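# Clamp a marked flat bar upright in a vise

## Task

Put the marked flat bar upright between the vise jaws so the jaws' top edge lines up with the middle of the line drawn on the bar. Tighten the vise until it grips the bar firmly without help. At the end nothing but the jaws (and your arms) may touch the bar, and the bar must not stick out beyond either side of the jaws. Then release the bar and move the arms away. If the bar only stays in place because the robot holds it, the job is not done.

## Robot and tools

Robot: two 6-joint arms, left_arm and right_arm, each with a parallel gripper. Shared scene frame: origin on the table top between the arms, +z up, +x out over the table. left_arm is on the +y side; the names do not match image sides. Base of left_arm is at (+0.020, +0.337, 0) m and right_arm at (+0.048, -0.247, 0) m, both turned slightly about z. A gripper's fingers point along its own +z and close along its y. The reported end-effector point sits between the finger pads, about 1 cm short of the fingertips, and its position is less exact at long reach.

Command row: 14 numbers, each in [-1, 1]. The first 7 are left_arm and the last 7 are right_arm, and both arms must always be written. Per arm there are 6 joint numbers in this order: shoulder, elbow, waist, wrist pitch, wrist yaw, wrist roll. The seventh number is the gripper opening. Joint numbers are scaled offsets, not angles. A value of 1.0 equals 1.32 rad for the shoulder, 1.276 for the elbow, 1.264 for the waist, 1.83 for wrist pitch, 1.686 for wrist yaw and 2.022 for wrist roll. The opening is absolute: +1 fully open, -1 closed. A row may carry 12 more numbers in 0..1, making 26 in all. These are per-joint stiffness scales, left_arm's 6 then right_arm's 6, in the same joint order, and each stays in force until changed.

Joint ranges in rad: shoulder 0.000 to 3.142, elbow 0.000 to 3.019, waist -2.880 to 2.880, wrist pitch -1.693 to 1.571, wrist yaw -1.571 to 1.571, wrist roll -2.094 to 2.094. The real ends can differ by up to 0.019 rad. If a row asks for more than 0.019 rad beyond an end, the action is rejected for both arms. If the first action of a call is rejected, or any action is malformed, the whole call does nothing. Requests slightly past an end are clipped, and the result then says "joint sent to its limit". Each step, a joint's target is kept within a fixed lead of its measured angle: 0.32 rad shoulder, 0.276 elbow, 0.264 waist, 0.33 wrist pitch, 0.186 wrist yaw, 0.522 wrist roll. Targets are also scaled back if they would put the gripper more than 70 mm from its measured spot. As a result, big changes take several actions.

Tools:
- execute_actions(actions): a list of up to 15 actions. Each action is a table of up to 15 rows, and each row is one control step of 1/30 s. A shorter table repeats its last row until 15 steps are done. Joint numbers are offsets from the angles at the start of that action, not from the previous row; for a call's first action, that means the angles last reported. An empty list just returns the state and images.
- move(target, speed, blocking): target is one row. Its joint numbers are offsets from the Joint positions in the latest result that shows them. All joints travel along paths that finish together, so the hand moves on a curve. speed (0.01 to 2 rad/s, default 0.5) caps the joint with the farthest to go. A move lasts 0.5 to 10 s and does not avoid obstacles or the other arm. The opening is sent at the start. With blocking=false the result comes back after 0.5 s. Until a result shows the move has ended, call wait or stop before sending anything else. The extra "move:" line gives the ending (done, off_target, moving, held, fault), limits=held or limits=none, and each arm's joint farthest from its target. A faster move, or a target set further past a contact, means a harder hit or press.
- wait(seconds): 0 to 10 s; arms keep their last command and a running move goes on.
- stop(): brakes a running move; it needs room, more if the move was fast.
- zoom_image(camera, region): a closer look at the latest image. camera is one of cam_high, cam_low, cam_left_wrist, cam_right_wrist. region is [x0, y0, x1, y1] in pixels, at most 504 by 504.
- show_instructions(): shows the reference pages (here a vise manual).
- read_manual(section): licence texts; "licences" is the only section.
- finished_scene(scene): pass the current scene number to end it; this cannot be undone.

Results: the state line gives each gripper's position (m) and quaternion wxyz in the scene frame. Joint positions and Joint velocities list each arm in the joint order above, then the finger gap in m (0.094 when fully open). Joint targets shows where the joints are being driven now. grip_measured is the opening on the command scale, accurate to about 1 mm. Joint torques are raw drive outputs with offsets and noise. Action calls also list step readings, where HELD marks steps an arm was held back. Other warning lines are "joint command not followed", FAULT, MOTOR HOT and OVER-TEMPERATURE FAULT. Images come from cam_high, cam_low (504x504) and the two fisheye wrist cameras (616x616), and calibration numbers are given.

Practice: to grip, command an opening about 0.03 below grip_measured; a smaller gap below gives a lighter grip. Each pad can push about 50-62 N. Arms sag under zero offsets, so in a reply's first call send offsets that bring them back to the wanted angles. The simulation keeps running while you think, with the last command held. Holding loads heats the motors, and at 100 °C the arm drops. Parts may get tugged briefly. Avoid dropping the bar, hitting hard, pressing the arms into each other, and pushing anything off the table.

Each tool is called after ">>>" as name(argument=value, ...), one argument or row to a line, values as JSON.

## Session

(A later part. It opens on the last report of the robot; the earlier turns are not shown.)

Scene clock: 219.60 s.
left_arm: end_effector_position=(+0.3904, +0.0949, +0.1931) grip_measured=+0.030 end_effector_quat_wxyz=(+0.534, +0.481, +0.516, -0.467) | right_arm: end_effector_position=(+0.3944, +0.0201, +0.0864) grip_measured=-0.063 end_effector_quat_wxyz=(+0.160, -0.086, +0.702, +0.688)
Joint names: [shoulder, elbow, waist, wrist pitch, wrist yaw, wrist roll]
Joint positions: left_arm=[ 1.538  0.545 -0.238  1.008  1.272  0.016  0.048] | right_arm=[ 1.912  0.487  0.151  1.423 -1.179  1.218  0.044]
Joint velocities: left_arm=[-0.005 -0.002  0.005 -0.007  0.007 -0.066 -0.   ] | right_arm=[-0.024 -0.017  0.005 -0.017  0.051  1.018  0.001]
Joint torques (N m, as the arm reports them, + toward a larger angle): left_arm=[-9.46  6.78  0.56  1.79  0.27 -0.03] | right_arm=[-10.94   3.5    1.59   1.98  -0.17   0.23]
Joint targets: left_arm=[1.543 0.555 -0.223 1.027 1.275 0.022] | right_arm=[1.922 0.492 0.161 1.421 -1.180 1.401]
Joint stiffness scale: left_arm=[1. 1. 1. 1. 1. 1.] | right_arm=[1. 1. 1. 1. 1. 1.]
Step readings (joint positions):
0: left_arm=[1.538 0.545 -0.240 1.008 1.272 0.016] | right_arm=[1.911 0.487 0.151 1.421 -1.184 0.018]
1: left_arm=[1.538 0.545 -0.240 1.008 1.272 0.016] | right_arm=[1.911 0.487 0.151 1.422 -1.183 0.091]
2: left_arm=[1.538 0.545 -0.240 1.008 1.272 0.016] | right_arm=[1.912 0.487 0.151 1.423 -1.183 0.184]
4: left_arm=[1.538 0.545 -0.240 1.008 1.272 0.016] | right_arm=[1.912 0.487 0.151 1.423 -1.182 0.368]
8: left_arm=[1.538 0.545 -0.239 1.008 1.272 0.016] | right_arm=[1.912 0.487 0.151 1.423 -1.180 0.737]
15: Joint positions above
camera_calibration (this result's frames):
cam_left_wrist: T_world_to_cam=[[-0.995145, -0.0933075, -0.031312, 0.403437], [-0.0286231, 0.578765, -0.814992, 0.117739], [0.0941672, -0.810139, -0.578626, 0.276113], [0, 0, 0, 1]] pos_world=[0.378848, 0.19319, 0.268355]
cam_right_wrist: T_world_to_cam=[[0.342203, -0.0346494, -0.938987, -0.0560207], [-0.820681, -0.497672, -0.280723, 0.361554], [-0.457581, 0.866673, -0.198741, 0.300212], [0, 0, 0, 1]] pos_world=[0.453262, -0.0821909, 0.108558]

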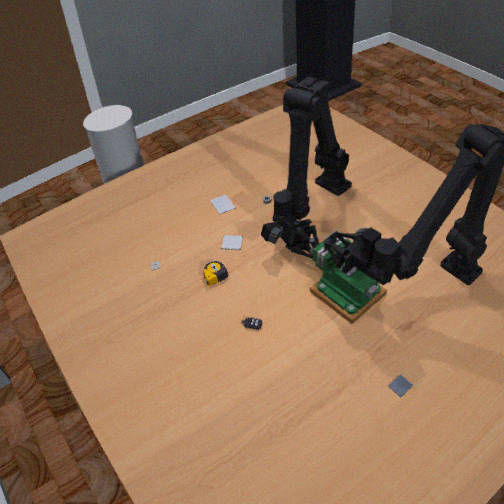

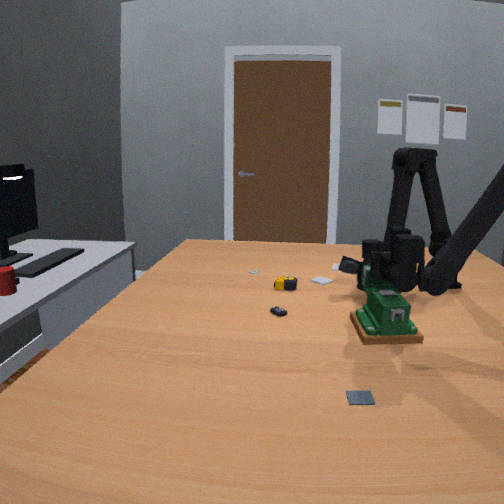

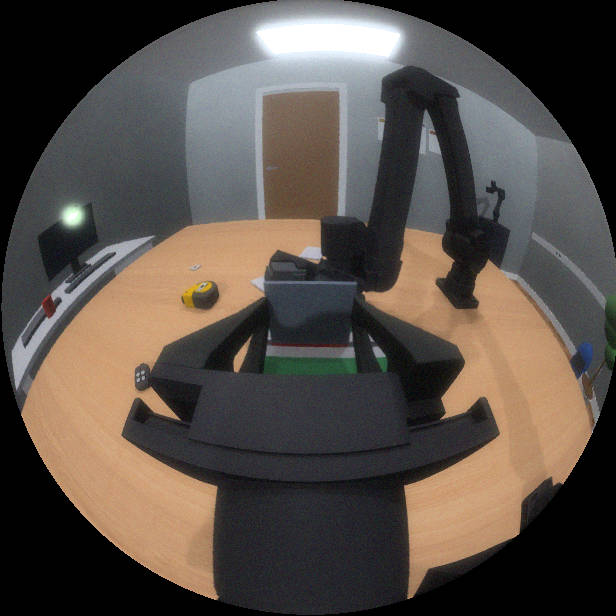

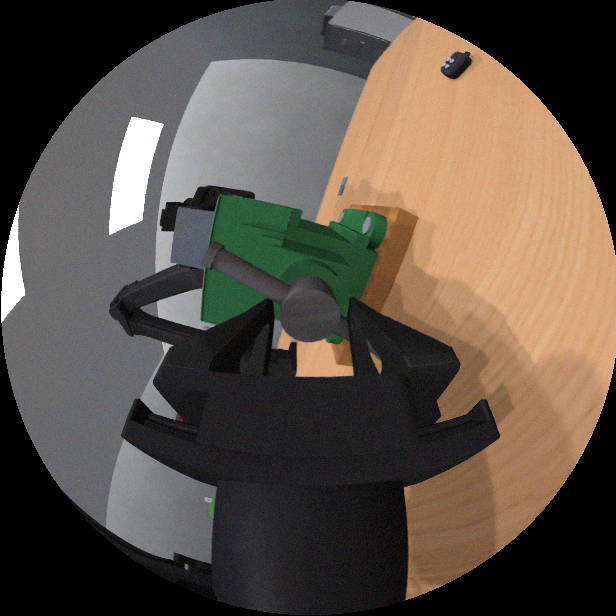

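>>> execute_actions(
  actions=[
    [[0.004,0.008,0.0125,0.010,0.002,0.003,0.0,0.008,0.004,0.008,0,0,0.2,-0.064],[0.004,0.008,0.013,0.010,0.003,0.003,0.0,0.008,0.004,0.008,0,0,0.3,-0.064],[0.004,0.008,0.0135,0.010,0.003,0.003,0.0,0.008,0.004,0.008,0,0,0.4,-0.064],[0.004,0.008,0.014,0.010,0.003,0.003,0.0,0.008,0.004,0.008,0,0,0.4,-0.064],[0.004,0.008,0.0145,0.010,0.003,0.003,0.0,0.008,0.004,0.008,0,0,0.4,-0.064]],
  ],
)

>>> zoom_image(
  camera="cam_left_wrist",
  region=[260, 330, 360, 370],
)

Scene clock: 223.23 s.
left_arm: end_effector_position=(+0.3906, +0.0957, +0.1931) grip_measured=+0.030 end_effector_quat_wxyz=(+0.534, +0.481, +0.516, -0.467) | right_arm: end_effector_position=(+0.3945, +0.0201, +0.0864) grip_measured=-0.063 end_effector_quat_wxyz=(-0.100, +0.175, +0.685, +0.700)
Joint names: [shoulder, elbow, waist, wrist pitch, wrist yaw, wrist roll]
Joint positions: left_arm=[ 1.538  0.545 -0.236  1.008  1.274  0.016  0.048] | right_arm=[ 1.912  0.487  0.151  1.423 -1.179  1.961  0.044]
Joint velocities: left_arm=[ 0.005  0.012 -0.005 -0.017  0.022 -0.007  0.   ] | right_arm=[-0.005 -0.007  0.015 -0.012 -0.081  0.183  0.001]
Joint torques (N m, as the arm reports them, + toward a larger angle): left_arm=[-9.51  6.8   0.79  1.81  0.24  0.  ] | right_arm=[-10.92   3.5    1.64   2.06  -0.14   0.23]
Joint targets: left_arm=[1.543 0.555 -0.220 1.027 1.277 0.022] | right_arm=[1.922 0.492 0.161 1.423 -1.179 2.026]
Joint stiffness scale: left_arm=[1. 1. 1. 1. 1. 1.] | right_arm=[1. 1. 1. 1. 1. 1.]
Step readings (joint positions):
0: left_arm=[1.538 0.545 -0.238 1.008 1.272 0.016] | right_arm=[1.912 0.487 0.151 1.423 -1.179 1.366]
1: left_arm=[1.538 0.545 -0.238 1.008 1.272 0.016] | right_arm=[1.912 0.487 0.151 1.423 -1.179 1.399]
2: left_arm=[1.538 0.545 -0.238 1.008 1.273 0.016] | right_arm=[1.912 0.487 0.151 1.423 -1.179 1.466]
4: left_arm=[1.538 0.545 -0.237 1.008 1.274 0.016] | right_arm=[1.912 0.487 0.151 1.423 -1.179 1.639]
8: left_arm=[1.538 0.545 -0.236 1.008 1.274 0.016] | right_arm=[1.912 0.487 0.151 1.423 -1.179 1.846]
15: Joint positions above
camera_calibration (this result's frames):
cam_left_wrist: T_world_to_cam=[[-0.995145, -0.0933067, -0.0313222, 0.403674], [-0.0286176, 0.578793, -0.814972, 0.117262], [0.0941714, -0.810118, -0.578653, 0.276751], [0, 0, 0, 1]] pos_world=[0.379008, 0.193996, 0.268353]
cam_right_wrist: T_world_to_cam=[[-0.379987, 0.0427966, -0.924001, 0.226025], [-0.809957, -0.497847, 0.310028, 0.306412], [-0.446743, 0.866208, 0.223839, 0.259524], [0, 0, 0, 1]] pos_world=[0.450008, -0.0819291, 0.0557596]

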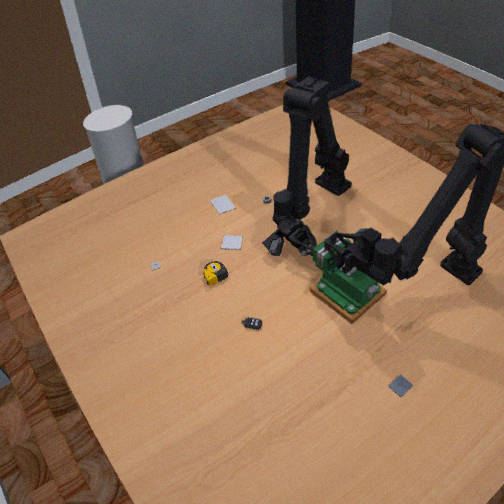

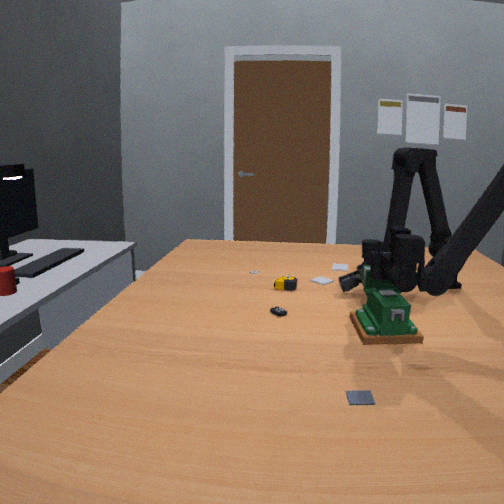

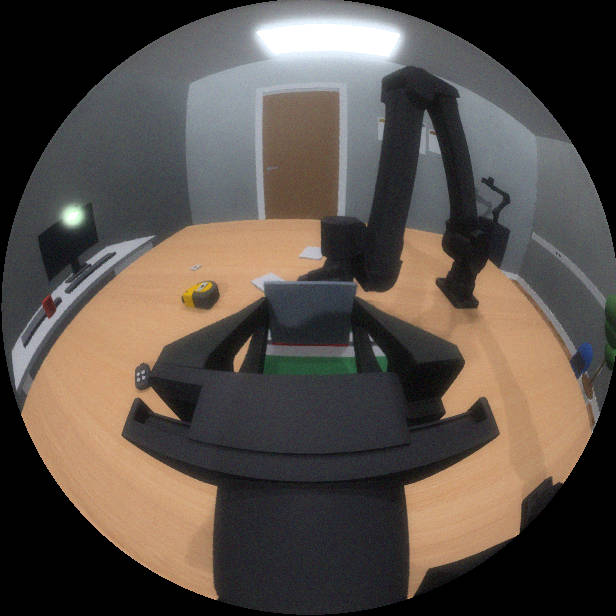

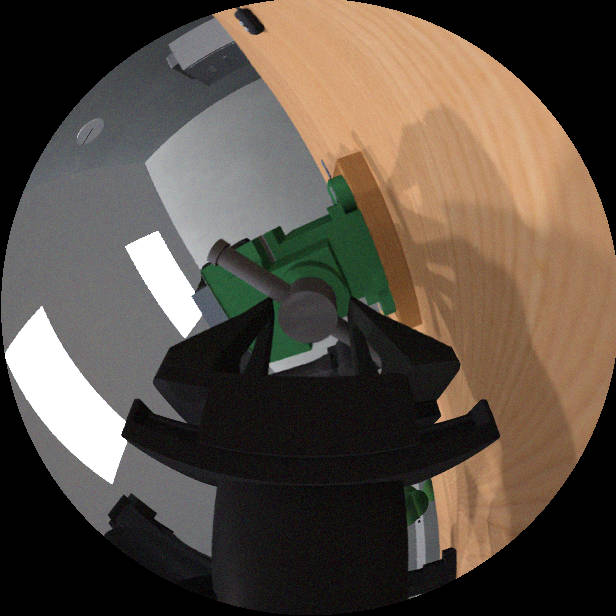

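Region (260, 330, 360, 370) of cam_left_wrist's 616x616 image, scaled by 5.040, with more detail than that image has; it fills the top 202 rows of this view, and the rest is white.

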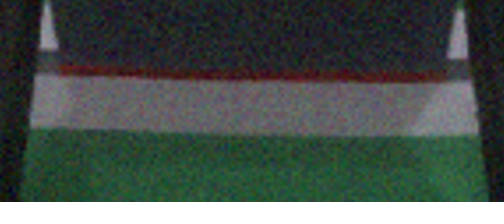

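>>> zoom_image(
  camera="cam_left_wrist",
  region=[262, 335, 322, 355],
)

>>> zoom_image(
  camera="cam_left_wrist",
  region=[300, 335, 360, 355],
)

Region (262, 335, 322, 355) of cam_left_wrist's 616x616 image, scaled by 8.400, with more detail than that image has.

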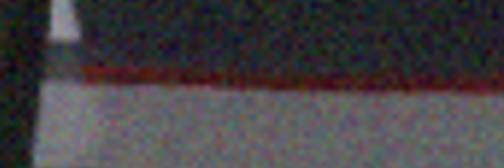

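Region (300, 335, 360, 355) of cam_left_wrist's 616x616 image, scaled by 8.400, with more detail than that image has.

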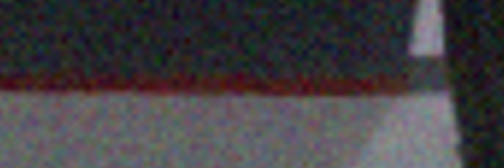

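>>> execute_actions(
  actions=[
    [[0.004,0.008,0.008,0.010,0.001,0.003,0.0,0.006,0.002,0.004,0.0,0,-0.06,-0.064],[0.004,0.008,0.008,0.010,0.001,0.003,0.0,0.004,0.0,0.002,0.002,0,-0.06,-0.064],[0.004,0.008,0.008,0.010,0.001,0.003,0.0,0.001,-0.006,-0.006,0.005,0,-0.06,-0.064],[0.004,0.008,0.008,0.010,0.001,0.003,0.0,-0.003,-0.013,-0.015,0.010,0,-0.06,-0.064],[0.004,0.008,0.008,0.010,0.001,0.003,0.0,-0.007,-0.021,-0.025,0.014,0,-0.06,-0.064],[0.004,0.008,0.008,0.010,0.001,0.003,0.0,-0.011,-0.029,-0.034,0.019,0,-0.06,-0.064],[0.004,0.008,0.008,0.010,0.001,0.003,0.0,-0.016,-0.037,-0.043,0.023,0,-0.06,-0.064],[0.004,0.008,0.008,0.010,0.001,0.003,0.0,-0.020,-0.045,-0.053,0.028,0,-0.06,-0.064],[0.004,0.008,0.008,0.010,0.001,0.003,0.0,-0.024,-0.052,-0.062,0.032,0,-0.06,-0.064],[0.004,0.008,0.008,0.010,0.001,0.003,0.0,-0.028,-0.059,-0.071,0.037,0,-0.06,-0.064]],
    [[0.004,0.008,0.008,0.010,0.001,0.003,0.0,-0.012,0,0.0,0.006,0,-0.8,-0.064]],
    [[0.004,0.008,0.008,0.010,0.001,0.003,0.0,-0.012,0,0.004,0.006,0,-0.8,-0.064]],
    [[0.004,0.008,0.008,0.010,0.001,0.003,0.0,-0.012,0,0.004,0.006,0,-0.33,-0.064]],
    [[0.004,0.008,0.008,0.010,0.001,0.003,0.0,-0.007,0.009,0.013,0.001,0,-0.02,-0.064],[0.004,0.008,0.008,0.010,0.001,0.003,0.0,-0.002,0.017,0.022,-0.004,0,-0.02,-0.064],[0.004,0.008,0.008,0.010,0.001,0.003,0.0,0.003,0.025,0.031,-0.008,0,-0.02,-0.064],[0.004,0.008,0.008,0.010,0.001,0.003,0.0,0.008,0.033,0.040,-0.013,0,-0.02,-0.064],[0.004,0.008,0.008,0.010,0.001,0.003,0.0,0.013,0.041,0.049,-0.017,0,-0.02,-0.064],[0.004,0.008,0.008,0.010,0.001,0.003,0.0,0.018,0.049,0.058,-0.022,0,-0.02,-0.064],[0.004,0.008,0.008,0.010,0.001,0.003,0.0,0.024,0.057,0.066,-0.027,0,-0.02,-0.064],[0.004,0.008,0.008,0.010,0.001,0.003,0.0,0.029,0.065,0.074,-0.032,0,-0.02,-0.064]],
    [[0.004,0.008,0.008,0.010,0.001,0.003,0.0,0.010,0.004,0.008,-0.002,0.001,0.2,-0.064],[0.004,0.008,0.008,0.010,0.001,0.003,0.0,0.010,0.004,0.008,-0.002,0.001,0.4,-0.064],[0.004,0.008,0.008,0.010,0.001,0.003,0.0,0.010,0.004,0.008,-0.002,0.001,0.76,-0.064]],
  ],
)

>>> wait(
  seconds=0.3,
)

>>> zoom_image(
  camera="cam_right_wrist",
  region=[250, 145, 350, 185],
)

>>> zoom_image(
  camera="cam_left_wrist",
  region=[262, 335, 322, 355],
)

>>> zoom_image(
  camera="cam_left_wrist",
  region=[300, 335, 360, 355],
)

Scene clock: 235.03 s.
left_arm: end_effector_position=(+0.3906, +0.0957, +0.1931) grip_measured=+0.030 end_effector_quat_wxyz=(+0.534, +0.481, +0.516, -0.467) | right_arm: end_effector_position=(+0.3944, +0.0210, +0.0865) grip_measured=-0.063 end_effector_quat_wxyz=(+0.579, -0.533, +0.465, +0.405)
Joint names: [shoulder, elbow, waist, wrist pitch, wrist yaw, wrist roll]
Joint positions: left_arm=[ 1.538  0.545 -0.236  1.008  1.274  0.016  0.048] | right_arm=[ 1.911  0.488  0.154  1.421 -1.176 -0.246  0.044]
Joint velocities: left_arm=[-0.015 -0.017  0.005  0.017  0.037  0.037  0.001] | right_arm=[ 0.005 -0.012 -0.005 -0.002 -0.022  1.414 -0.001]
Joint torques (N m, as the arm reports them, + toward a larger angle): left_arm=[-9.32  6.72  0.29  1.37  0.19  0.05] | right_arm=[-10.7    3.41   1.44   1.96  -0.1    0.3 ]
Joint targets: left_arm=[1.543 0.555 -0.226 1.027 1.276 0.022] | right_arm=[1.922 0.493 0.164 1.420 -1.177 0.003]
Joint stiffness scale: left_arm=[1. 1. 1. 1. 1. 1.] | right_arm=[1. 1. 1. 1. 1. 1.]
Step readings (joint positions; steps 1 to 15: 1st action; 16 to 30: 2nd action; 31 to 45: 3rd action; 46 to 60: 4th action; 61 to 75: 5th action; 76 to 90: 6th action):
0: left_arm=[1.538 0.545 -0.236 1.008 1.274 0.016] | right_arm=[1.912 0.487 0.151 1.423 -1.179 1.992]
1: left_arm=[1.538 0.545 -0.236 1.008 1.274 0.016] | right_arm=[1.912 0.487 0.151 1.423 -1.179 1.972]
2: left_arm=[1.538 0.545 -0.236 1.008 1.274 0.016] | right_arm=[1.912 0.487 0.151 1.423 -1.179 1.948]
4: left_arm=[1.538 0.545 -0.236 1.008 1.274 0.016] | right_arm=[1.912 0.486 0.151 1.423 -1.179 1.915]
8: left_arm=[1.538 0.545 -0.236 1.008 1.274 0.016] | right_arm=[1.911 0.459 0.125 1.443 -1.179 1.879]
15: left_arm=[1.538 0.545 -0.236 1.008 1.274 0.016] | right_arm=[1.898 0.416 0.062 1.473 -1.179 1.860]
16: left_arm=[1.538 0.545 -0.236 1.008 1.274 0.016] | right_arm=[1.897 0.416 0.062 1.473 -1.179 1.784]
17: left_arm=[1.538 0.545 -0.236 1.008 1.274 0.016] | right_arm=[1.897 0.416 0.062 1.473 -1.179 1.685]
19: left_arm=[1.538 0.545 -0.236 1.008 1.274 0.016] | right_arm=[1.897 0.416 0.062 1.473 -1.179 1.491]
23: left_arm=[1.538 0.545 -0.236 1.008 1.274 0.016] | right_arm=[1.897 0.416 0.062 1.473 -1.179 1.102]
30: left_arm=[1.538 0.545 -0.236 1.008 1.274 0.016] | right_arm=[1.897 0.416 0.062 1.473 -1.179 0.491]
31: left_arm=[1.538 0.545 -0.236 1.008 1.274 0.016] | right_arm=[1.897 0.416 0.062 1.473 -1.179 0.403]
32: left_arm=[1.538 0.545 -0.236 1.008 1.274 0.016] | right_arm=[1.897 0.416 0.062 1.473 -1.179 0.306]
34: left_arm=[1.538 0.545 -0.236 1.008 1.274 0.016] | right_arm=[1.897 0.416 0.062 1.473 -1.179 0.111]
38: left_arm=[1.538 0.545 -0.236 1.008 1.274 0.016] | right_arm=[1.897 0.416 0.062 1.473 -1.179 -0.278]
45: left_arm=[1.538 0.545 -0.236 1.008 1.274 0.016] | right_arm=[1.897 0.416 0.062 1.473 -1.179 -0.884]
46: left_arm=[1.538 0.545 -0.236 1.008 1.274 0.016] | right_arm=[1.897 0.416 0.062 1.473 -1.179 -0.972]
47: left_arm=[1.538 0.545 -0.236 1.008 1.274 0.016] | right_arm=[1.897 0.416 0.062 1.473 -1.179 -1.069]
49: left_arm=[1.538 0.545 -0.236 1.008 1.274 0.016] | right_arm=[1.897 0.416 0.062 1.473 -1.179 -1.236]
53: left_arm=[1.538 0.545 -0.236 1.008 1.274 0.016] | right_arm=[1.897 0.416 0.062 1.473 -1.179 -1.413]
60: left_arm=[1.538 0.545 -0.236 1.008 1.274 0.016] | right_arm=[1.897 0.416 0.062 1.473 -1.179 -1.510]
61: left_arm=[1.538 0.545 -0.236 1.008 1.274 0.016] | right_arm=[1.897 0.416 0.062 1.473 -1.179 -1.515]
62: left_arm=[1.538 0.545 -0.236 1.008 1.274 0.016] | right_arm=[1.897 0.416 0.064 1.473 -1.179 -1.519]
64: left_arm=[1.538 0.545 -0.236 1.008 1.274 0.016] | right_arm=[1.897 0.421 0.076 1.469 -1.179 -1.524]
68: left_arm=[1.538 0.545 -0.236 1.008 1.274 0.016] | right_arm=[1.899 0.458 0.125 1.441 -1.179 -1.531]
75: left_arm=[1.538 0.545 -0.236 1.008 1.274 0.016] | right_arm=[1.909 0.488 0.154 1.423 -1.179 -1.534]
76: left_arm=[1.538 0.545 -0.236 1.008 1.274 0.016] | right_arm=[1.909 0.488 0.154 1.423 -1.179 -1.476]
77: left_arm=[1.538 0.545 -0.236 1.008 1.274 0.016] | right_arm=[1.909 0.488 0.154 1.423 -1.179 -1.382]
79: left_arm=[1.538 0.545 -0.236 1.008 1.274 0.016] | right_arm=[1.909 0.488 0.154 1.423 -1.176 -1.189]
83: left_arm=[1.538 0.545 -0.236 1.008 1.274 0.016] | right_arm=[1.911 0.488 0.154 1.421 -1.173 -0.819]
90: Joint positions above
camera_calibration (this result's frames):
cam_left_wrist: T_world_to_cam=[[-0.995145, -0.0933067, -0.0313222, 0.403674], [-0.0286176, 0.578793, -0.814972, 0.117262], [0.0941714, -0.810118, -0.578653, 0.276751], [0, 0, 0, 1]] pos_world=[0.379008, 0.193996, 0.268353]
cam_right_wrist: T_world_to_cam=[[0.965207, -0.100713, 0.241314, -0.402256], [0.134456, -0.600349, -0.788354, 0.0313653], [0.22427, 0.793371, -0.56592, 0.0637895], [0, 0, 0, 1]] pos_world=[0.369737, -0.0722908, 0.157897]

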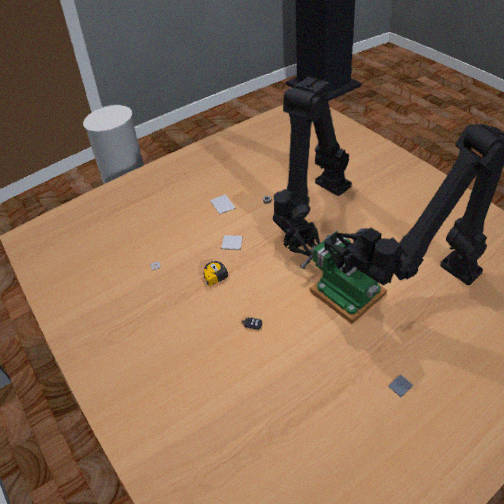

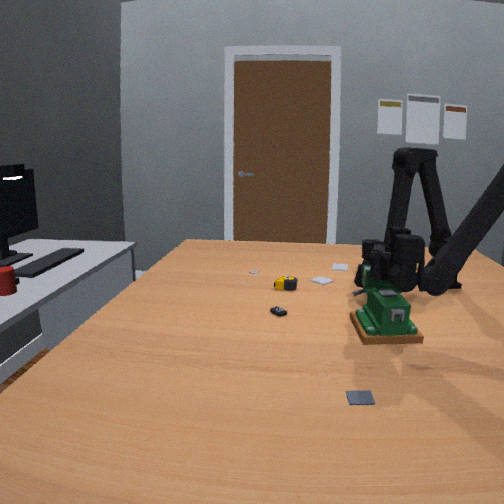

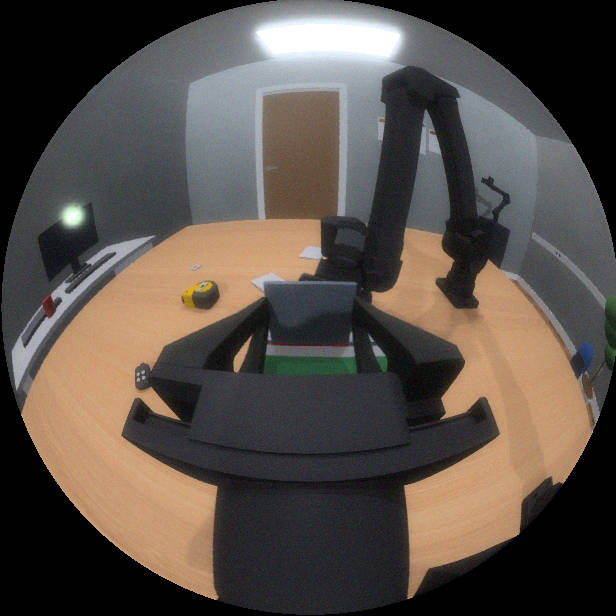

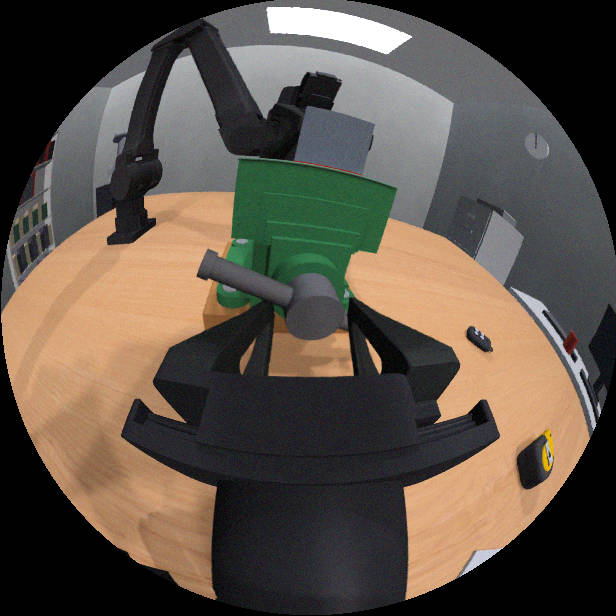

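Scene clock: 235.33 s.
left_arm: end_effector_position=(+0.3906, +0.0957, +0.1931) grip_measured=+0.030 end_effector_quat_wxyz=(+0.534, +0.481, +0.516, -0.467) | right_arm: end_effector_position=(+0.3942, +0.0210, +0.0865) grip_measured=-0.063 end_effector_quat_wxyz=(+0.539, -0.488, +0.512, +0.458)
Joint names: [shoulder, elbow, waist, wrist pitch, wrist yaw, wrist roll]
Joint positions: left_arm=[ 1.538  0.545 -0.236  1.008  1.274  0.016  0.048] | right_arm=[ 1.911  0.488  0.154  1.421 -1.177 -0.059  0.044]
Joint velocities: left_arm=[ 0.005 -0.007 -0.015 -0.007  0.037 -0.022  0.001] | right_arm=[-0.005 -0.002  0.005  0.007  0.007  0.198  0.   ]
Joint torques (N m, as the arm reports them, + toward a larger angle): left_arm=[-9.63  6.75  0.23  1.43  0.17  0.01] | right_arm=[-10.76   3.44   1.65   1.92  -0.1    0.37]
Joint targets: left_arm=[1.543 0.555 -0.226 1.027 1.276 0.022] | right_arm=[1.922 0.493 0.164 1.420 -1.177 0.003]
Joint stiffness scale: left_arm=[1. 1. 1. 1. 1. 1.] | right_arm=[1. 1. 1. 1. 1. 1.]
wait: 0.30 s; no rest
camera_calibration (this result's frames):
cam_left_wrist: T_world_to_cam=[[-0.995145, -0.0933067, -0.0313222, 0.403674], [-0.0286176, 0.578793, -0.814972, 0.117262], [0.0941714, -0.810118, -0.578653, 0.276751], [0, 0, 0, 1]] pos_world=[0.379008, 0.193996, 0.268353]
cam_right_wrist: T_world_to_cam=[[0.99311, -0.102733, 0.0563851, -0.397033], [-0.0143831, -0.584358, -0.811368, 0.0917309], [0.116304, 0.804967, -0.581809, 0.107508], [0, 0, 0, 1]] pos_world=[0.383113, -0.0737248, 0.159363]

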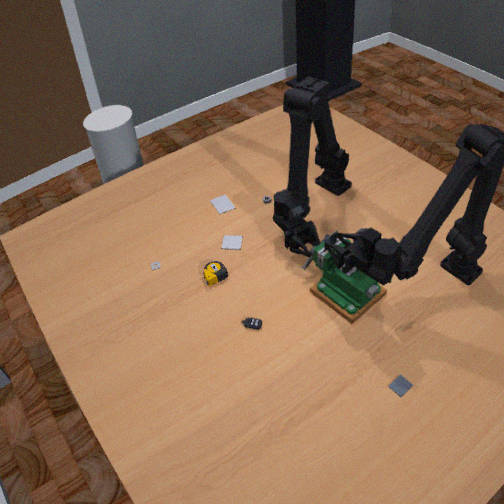

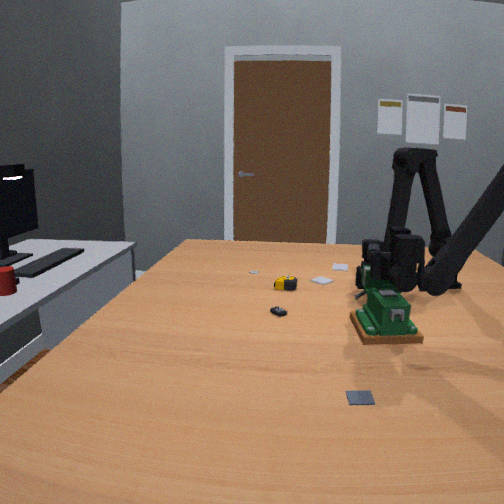

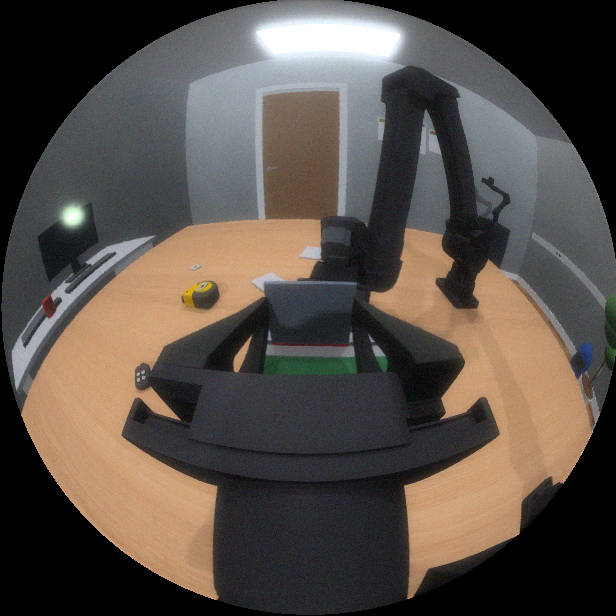

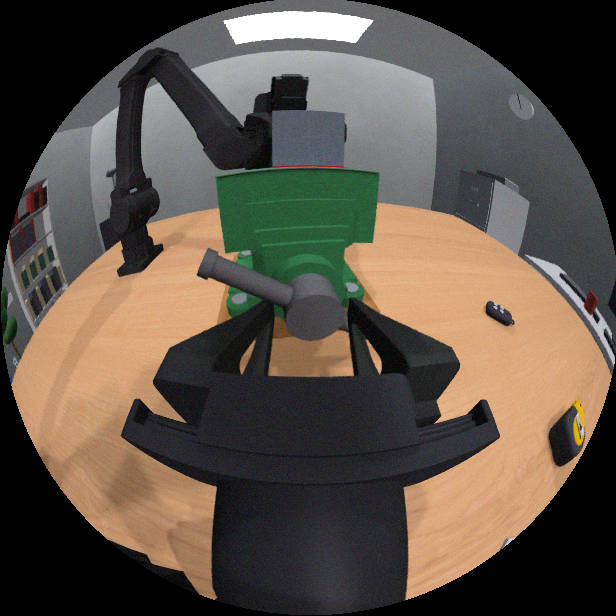

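Region (250, 145, 350, 185) of cam_right_wrist's 616x616 image, scaled by 5.040, with more detail than that image has; it fills the top 202 rows of this view, and the rest is white.

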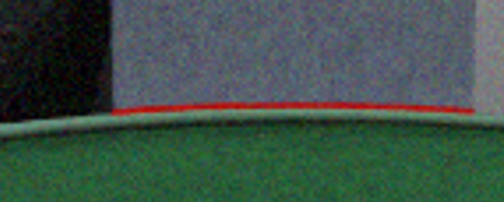

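Region (262, 335, 322, 355) of cam_left_wrist's 616x616 image, scaled by 8.400, with more detail than that image has.

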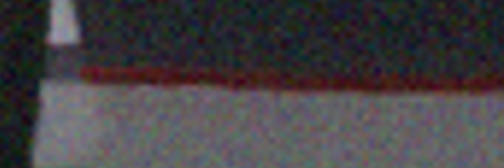

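Region (300, 335, 360, 355) of cam_left_wrist's 616x616 image, scaled by 8.400, with more detail than that image has.

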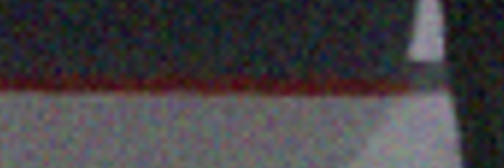

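>>> execute_actions(
  actions=[
    [[0.004,0.008,0.008,0.010,0.001,0.003,0.0,0.008,0.004,0.008,0,0,0.1,-0.064],[0.004,0.008,0.008,0.010,0.001,0.003,0.0,0.008,0.004,0.008,0,0,0.15,-0.064],[0.004,0.008,0.008,0.010,0.001,0.003,0.0,0.008,0.004,0.008,0,0,0.2,-0.064],[0.004,0.008,0.008,0.010,0.001,0.003,0.0,0.008,0.004,0.008,0,0,0.25,-0.064],[0.004,0.008,0.008,0.010,0.001,0.003,0.0,0.008,0.004,0.008,0,0,0.3,-0.064],[0.004,0.008,0.008,0.010,0.001,0.003,0.0,0.008,0.004,0.008,0,0,0.35,-0.064],[0.004,0.008,0.008,0.010,0.001,0.003,0.0,0.008,0.004,0.008,0,0,0.4,-0.064],[0.004,0.008,0.008,0.010,0.001,0.003,0.0,0.008,0.004,0.008,0,0,0.45,-0.064],[0.004,0.008,0.008,0.010,0.001,0.003,0.0,0.008,0.004,0.008,0,0,0.5,-0.064]],
  ],
)

>>> zoom_image(
  camera="cam_left_wrist",
  region=[262, 335, 322, 355],
)

>>> zoom_image(
  camera="cam_left_wrist",
  region=[300, 335, 360, 355],
)

Scene clock: 238.07 s.
left_arm: end_effector_position=(+0.3906, +0.0957, +0.1931) grip_measured=+0.030 end_effector_quat_wxyz=(+0.534, +0.481, +0.516, -0.467) | right_arm: end_effector_position=(+0.3941, +0.0210, +0.0865) grip_measured=-0.063 end_effector_quat_wxyz=(+0.294, -0.225, +0.671, +0.643)
Joint names: [shoulder, elbow, waist, wrist pitch, wrist yaw, wrist roll]
Joint positions: left_arm=[ 1.538  0.545 -0.236  1.008  1.274  0.016  0.048] | right_arm=[ 1.911  0.488  0.154  1.421 -1.178  0.817  0.044]
Joint velocities: left_arm=[-0.005  0.012 -0.015  0.022 -0.007 -0.081 -0.001] | right_arm=[ 0.005 -0.002 -0.005  0.002 -0.037  0.652  0.001]
Joint torques (N m, as the arm reports them, + toward a larger angle): left_arm=[-9.06  6.83  2.18  1.76  0.22 -0.03] | right_arm=[-10.96   3.51   1.61   2.04  -0.05   0.28]
Joint targets: left_arm=[1.543 0.555 -0.226 1.027 1.276 0.022] | right_arm=[1.922 0.493 0.164 1.421 -1.177 0.952]
Joint stiffness scale: left_arm=[1. 1. 1. 1. 1. 1.] | right_arm=[1. 1. 1. 1. 1. 1.]
Step readings (joint positions):
0: left_arm=[1.538 0.545 -0.236 1.008 1.274 0.016] | right_arm=[1.911 0.488 0.154 1.421 -1.177 -0.029]
1: left_arm=[1.538 0.545 -0.236 1.008 1.274 0.016] | right_arm=[1.911 0.488 0.154 1.421 -1.177 -0.009]
2: left_arm=[1.538 0.545 -0.236 1.008 1.274 0.016] | right_arm=[1.911 0.488 0.154 1.421 -1.178 0.030]
4: left_arm=[1.538 0.545 -0.236 1.008 1.274 0.016] | right_arm=[1.911 0.488 0.154 1.421 -1.178 0.142]
8: left_arm=[1.538 0.545 -0.236 1.008 1.274 0.016] | right_arm=[1.911 0.488 0.154 1.421 -1.178 0.450]
15: Joint positions above
camera_calibration (this result's frames):
cam_left_wrist: T_world_to_cam=[[-0.995145, -0.0933067, -0.0313222, 0.403674], [-0.0286176, 0.578793, -0.814972, 0.117262], [0.0941714, -0.810118, -0.578653, 0.276751], [0, 0, 0, 1]] pos_world=[0.379008, 0.193996, 0.268353]
cam_right_wrist: T_world_to_cam=[[0.679059, -0.0696617, -0.730771, -0.205783], [-0.651051, -0.517049, -0.555692, 0.319108], [-0.339134, 0.853116, -0.39646, 0.269948], [0, 0, 0, 1]] pos_world=[0.439043, -0.0796381, 0.133969]

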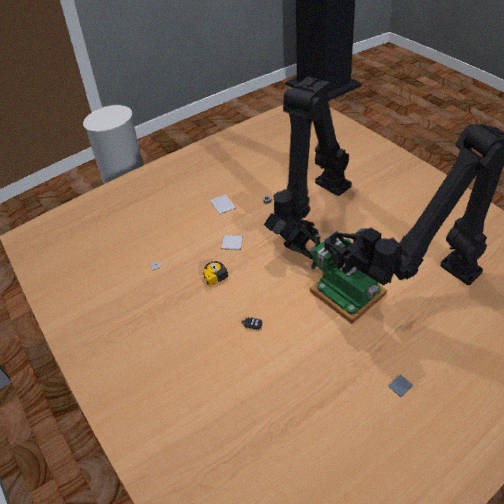

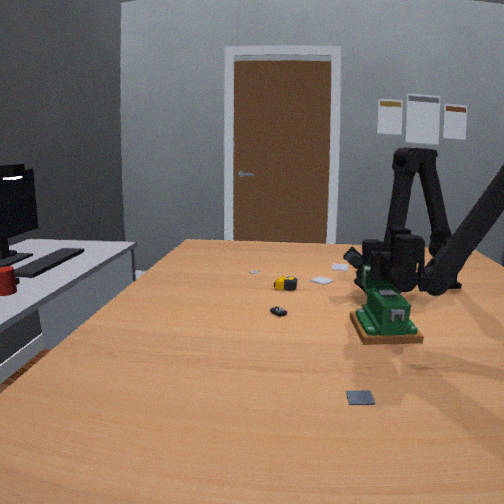

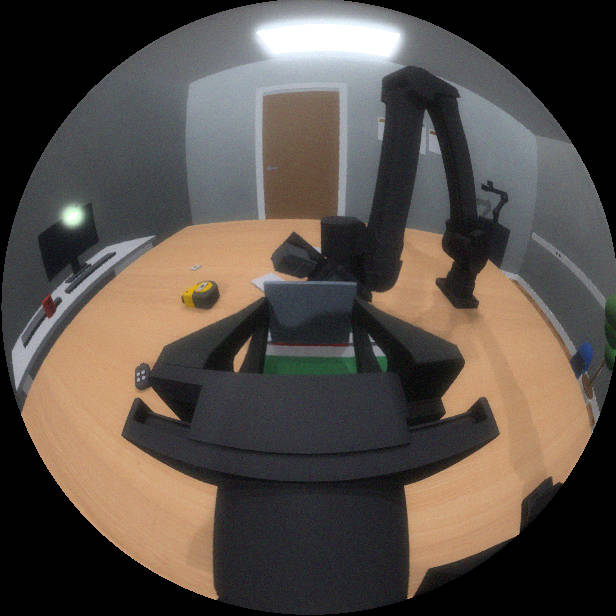

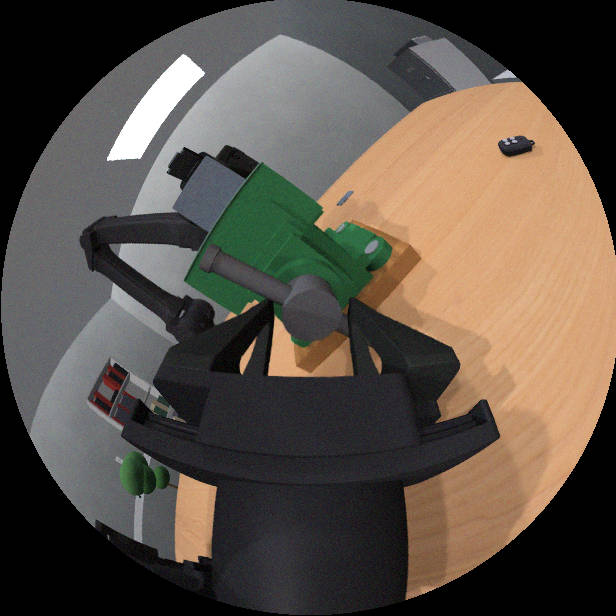

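Region (262, 335, 322, 355) of cam_left_wrist's 616x616 image, scaled by 8.400, with more detail than that image has.

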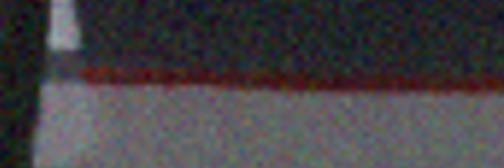

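Region (300, 335, 360, 355) of cam_left_wrist's 616x616 image, scaled by 8.400, with more detail than that image has.

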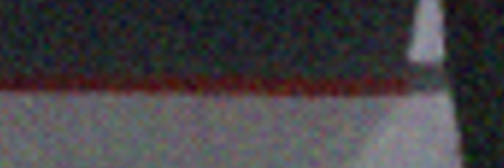

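>>> execute_actions(
  actions=[
    [[0.004,0.008,0.008,0.010,0.001,0.003,0.0,0.008,0.004,0.008,0,0,0.12,-0.064],[0.004,0.008,0.008,0.010,0.001,0.003,0.0,0.008,0.004,0.008,0,0,0.18,-0.064],[0.004,0.008,0.008,0.010,0.001,0.003,0.0,0.008,0.004,0.008,0,0,0.24,-0.064],[0.004,0.008,0.008,0.010,0.001,0.003,0.0,0.008,0.004,0.008,0,0,0.30,-0.064],[0.004,0.008,0.008,0.010,0.001,0.003,0.0,0.008,0.004,0.008,0,0,0.36,-0.064],[0.004,0.008,0.008,0.010,0.001,0.003,0.0,0.008,0.004,0.008,0,0,0.42,-0.064],[0.004,0.008,0.008,0.010,0.001,0.003,0.0,0.008,0.004,0.008,0,0,0.48,-0.064],[0.004,0.008,0.008,0.010,0.001,0.003,0.0,0.008,0.004,0.008,0,0,0.54,-0.064],[0.004,0.008,0.008,0.010,0.001,0.003,0.0,0.008,0.004,0.008,0,0,0.61,-0.064]],
  ],
)

>>> zoom_image(
  camera="cam_left_wrist",
  region=[262, 335, 322, 355],
)

>>> zoom_image(
  camera="cam_left_wrist",
  region=[300, 335, 360, 355],
)

Scene clock: 240.50 s.
left_arm: end_effector_position=(+0.3905, +0.0957, +0.1931) grip_measured=+0.030 end_effector_quat_wxyz=(+0.533, +0.481, +0.516, -0.467) | right_arm: end_effector_position=(+0.3946, +0.0203, +0.0868) grip_measured=-0.058 end_effector_quat_wxyz=(-0.023, +0.098, +0.700, +0.707)
Joint names: [shoulder, elbow, waist, wrist pitch, wrist yaw, wrist roll]
Joint positions: left_arm=[ 1.538  0.545 -0.236  1.008  1.275  0.016  0.048] | right_arm=[ 1.912  0.488  0.152  1.427 -1.178  1.744  0.044]
Joint velocities: left_arm=[ 0.005 -0.012 -0.005  0.002 -0.066 -0.051 -0.   ] | right_arm=[ 0.024  0.012  0.005  0.037 -0.007  0.198  0.   ]
Joint torques (N m, as the arm reports them, + toward a larger angle): left_arm=[-9.49  6.77  1.    1.73  0.18  0.04] | right_arm=[-11.36   3.53   1.66   1.68  -0.11   2.88]
Joint targets: left_arm=[1.543 0.555 -0.226 1.027 1.276 0.022] | right_arm=[1.922 0.493 0.164 1.421 -1.178 2.050]
Joint stiffness scale: left_arm=[1. 1. 1. 1. 1. 1.] | right_arm=[1. 1. 1. 1. 1. 1.]
Step readings (joint positions):
0: left_arm=[1.538 0.545 -0.236 1.008 1.274 0.016] | right_arm=[1.911 0.488 0.154 1.421 -1.178 0.917]
1: left_arm=[1.538 0.545 -0.236 1.008 1.274 0.016] | right_arm=[1.911 0.488 0.154 1.421 -1.178 0.933]
2: left_arm=[1.538 0.545 -0.236 1.008 1.274 0.016] | right_arm=[1.911 0.488 0.154 1.421 -1.178 0.969]
4: left_arm=[1.538 0.545 -0.236 1.008 1.274 0.016] | right_arm=[1.911 0.488 0.154 1.421 -1.178 1.089]
8: left_arm=[1.538 0.545 -0.236 1.008 1.275 0.016] | right_arm=[1.911 0.488 0.154 1.421 -1.178 1.435]
15: Joint positions above
camera_calibration (this result's frames):
cam_left_wrist: T_world_to_cam=[[-0.99518, -0.0929269, -0.0313239, 0.403586], [-0.0283959, 0.578809, -0.814969, 0.117175], [0.0938631, -0.810151, -0.578658, 0.276876], [0, 0, 0, 1]] pos_world=[0.37898, 0.193993, 0.268352]
cam_right_wrist: T_world_to_cam=[[-0.169241, 0.0215281, -0.98534, 0.149055], [-0.859286, -0.492856, 0.136822, 0.340853], [-0.482685, 0.869844, 0.10191, 0.283889], [0, 0, 0, 1]] pos_world=[0.455145, -0.0821568, 0.0713027]

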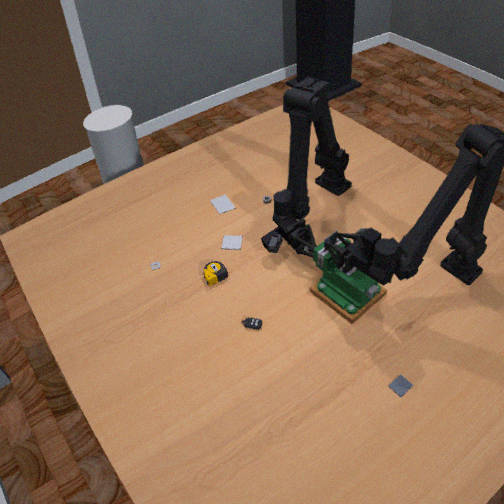

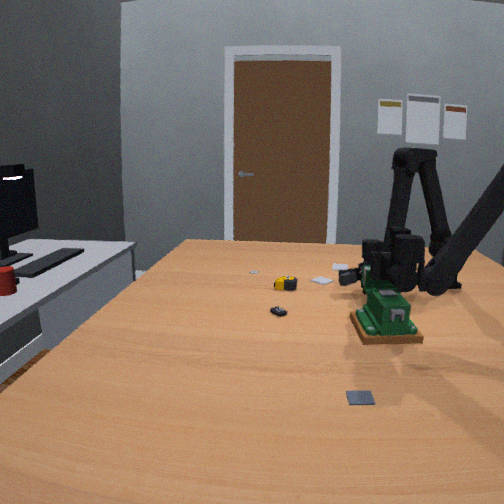

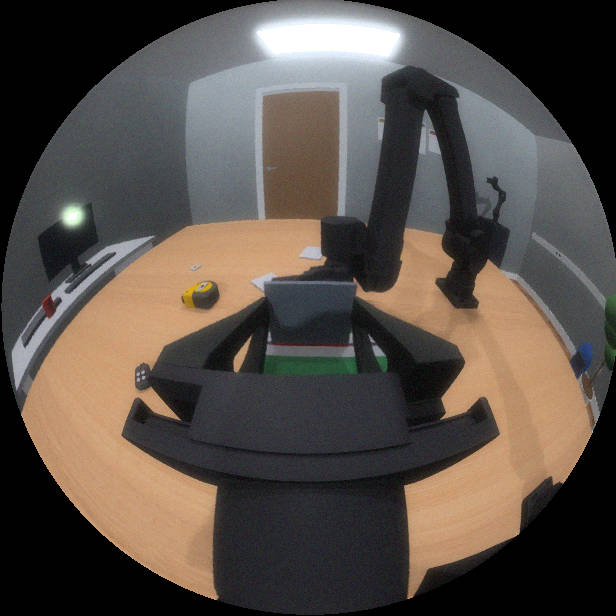

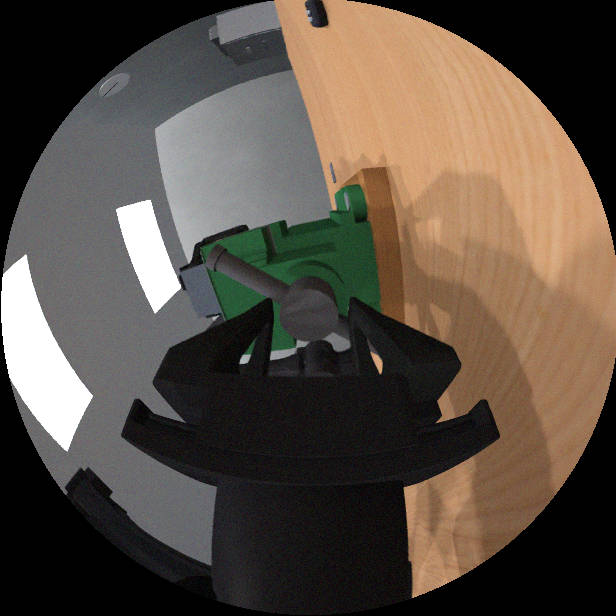

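Region (262, 335, 322, 355) of cam_left_wrist's 616x616 image, scaled by 8.400, with more detail than that image has.

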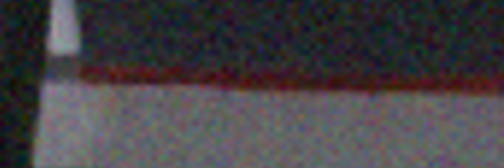

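Region (300, 335, 360, 355) of cam_left_wrist's 616x616 image, scaled by 8.400, with more detail than that image has.

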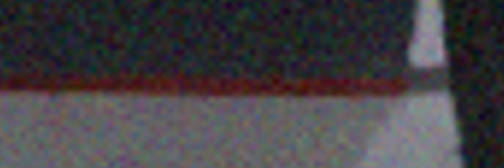

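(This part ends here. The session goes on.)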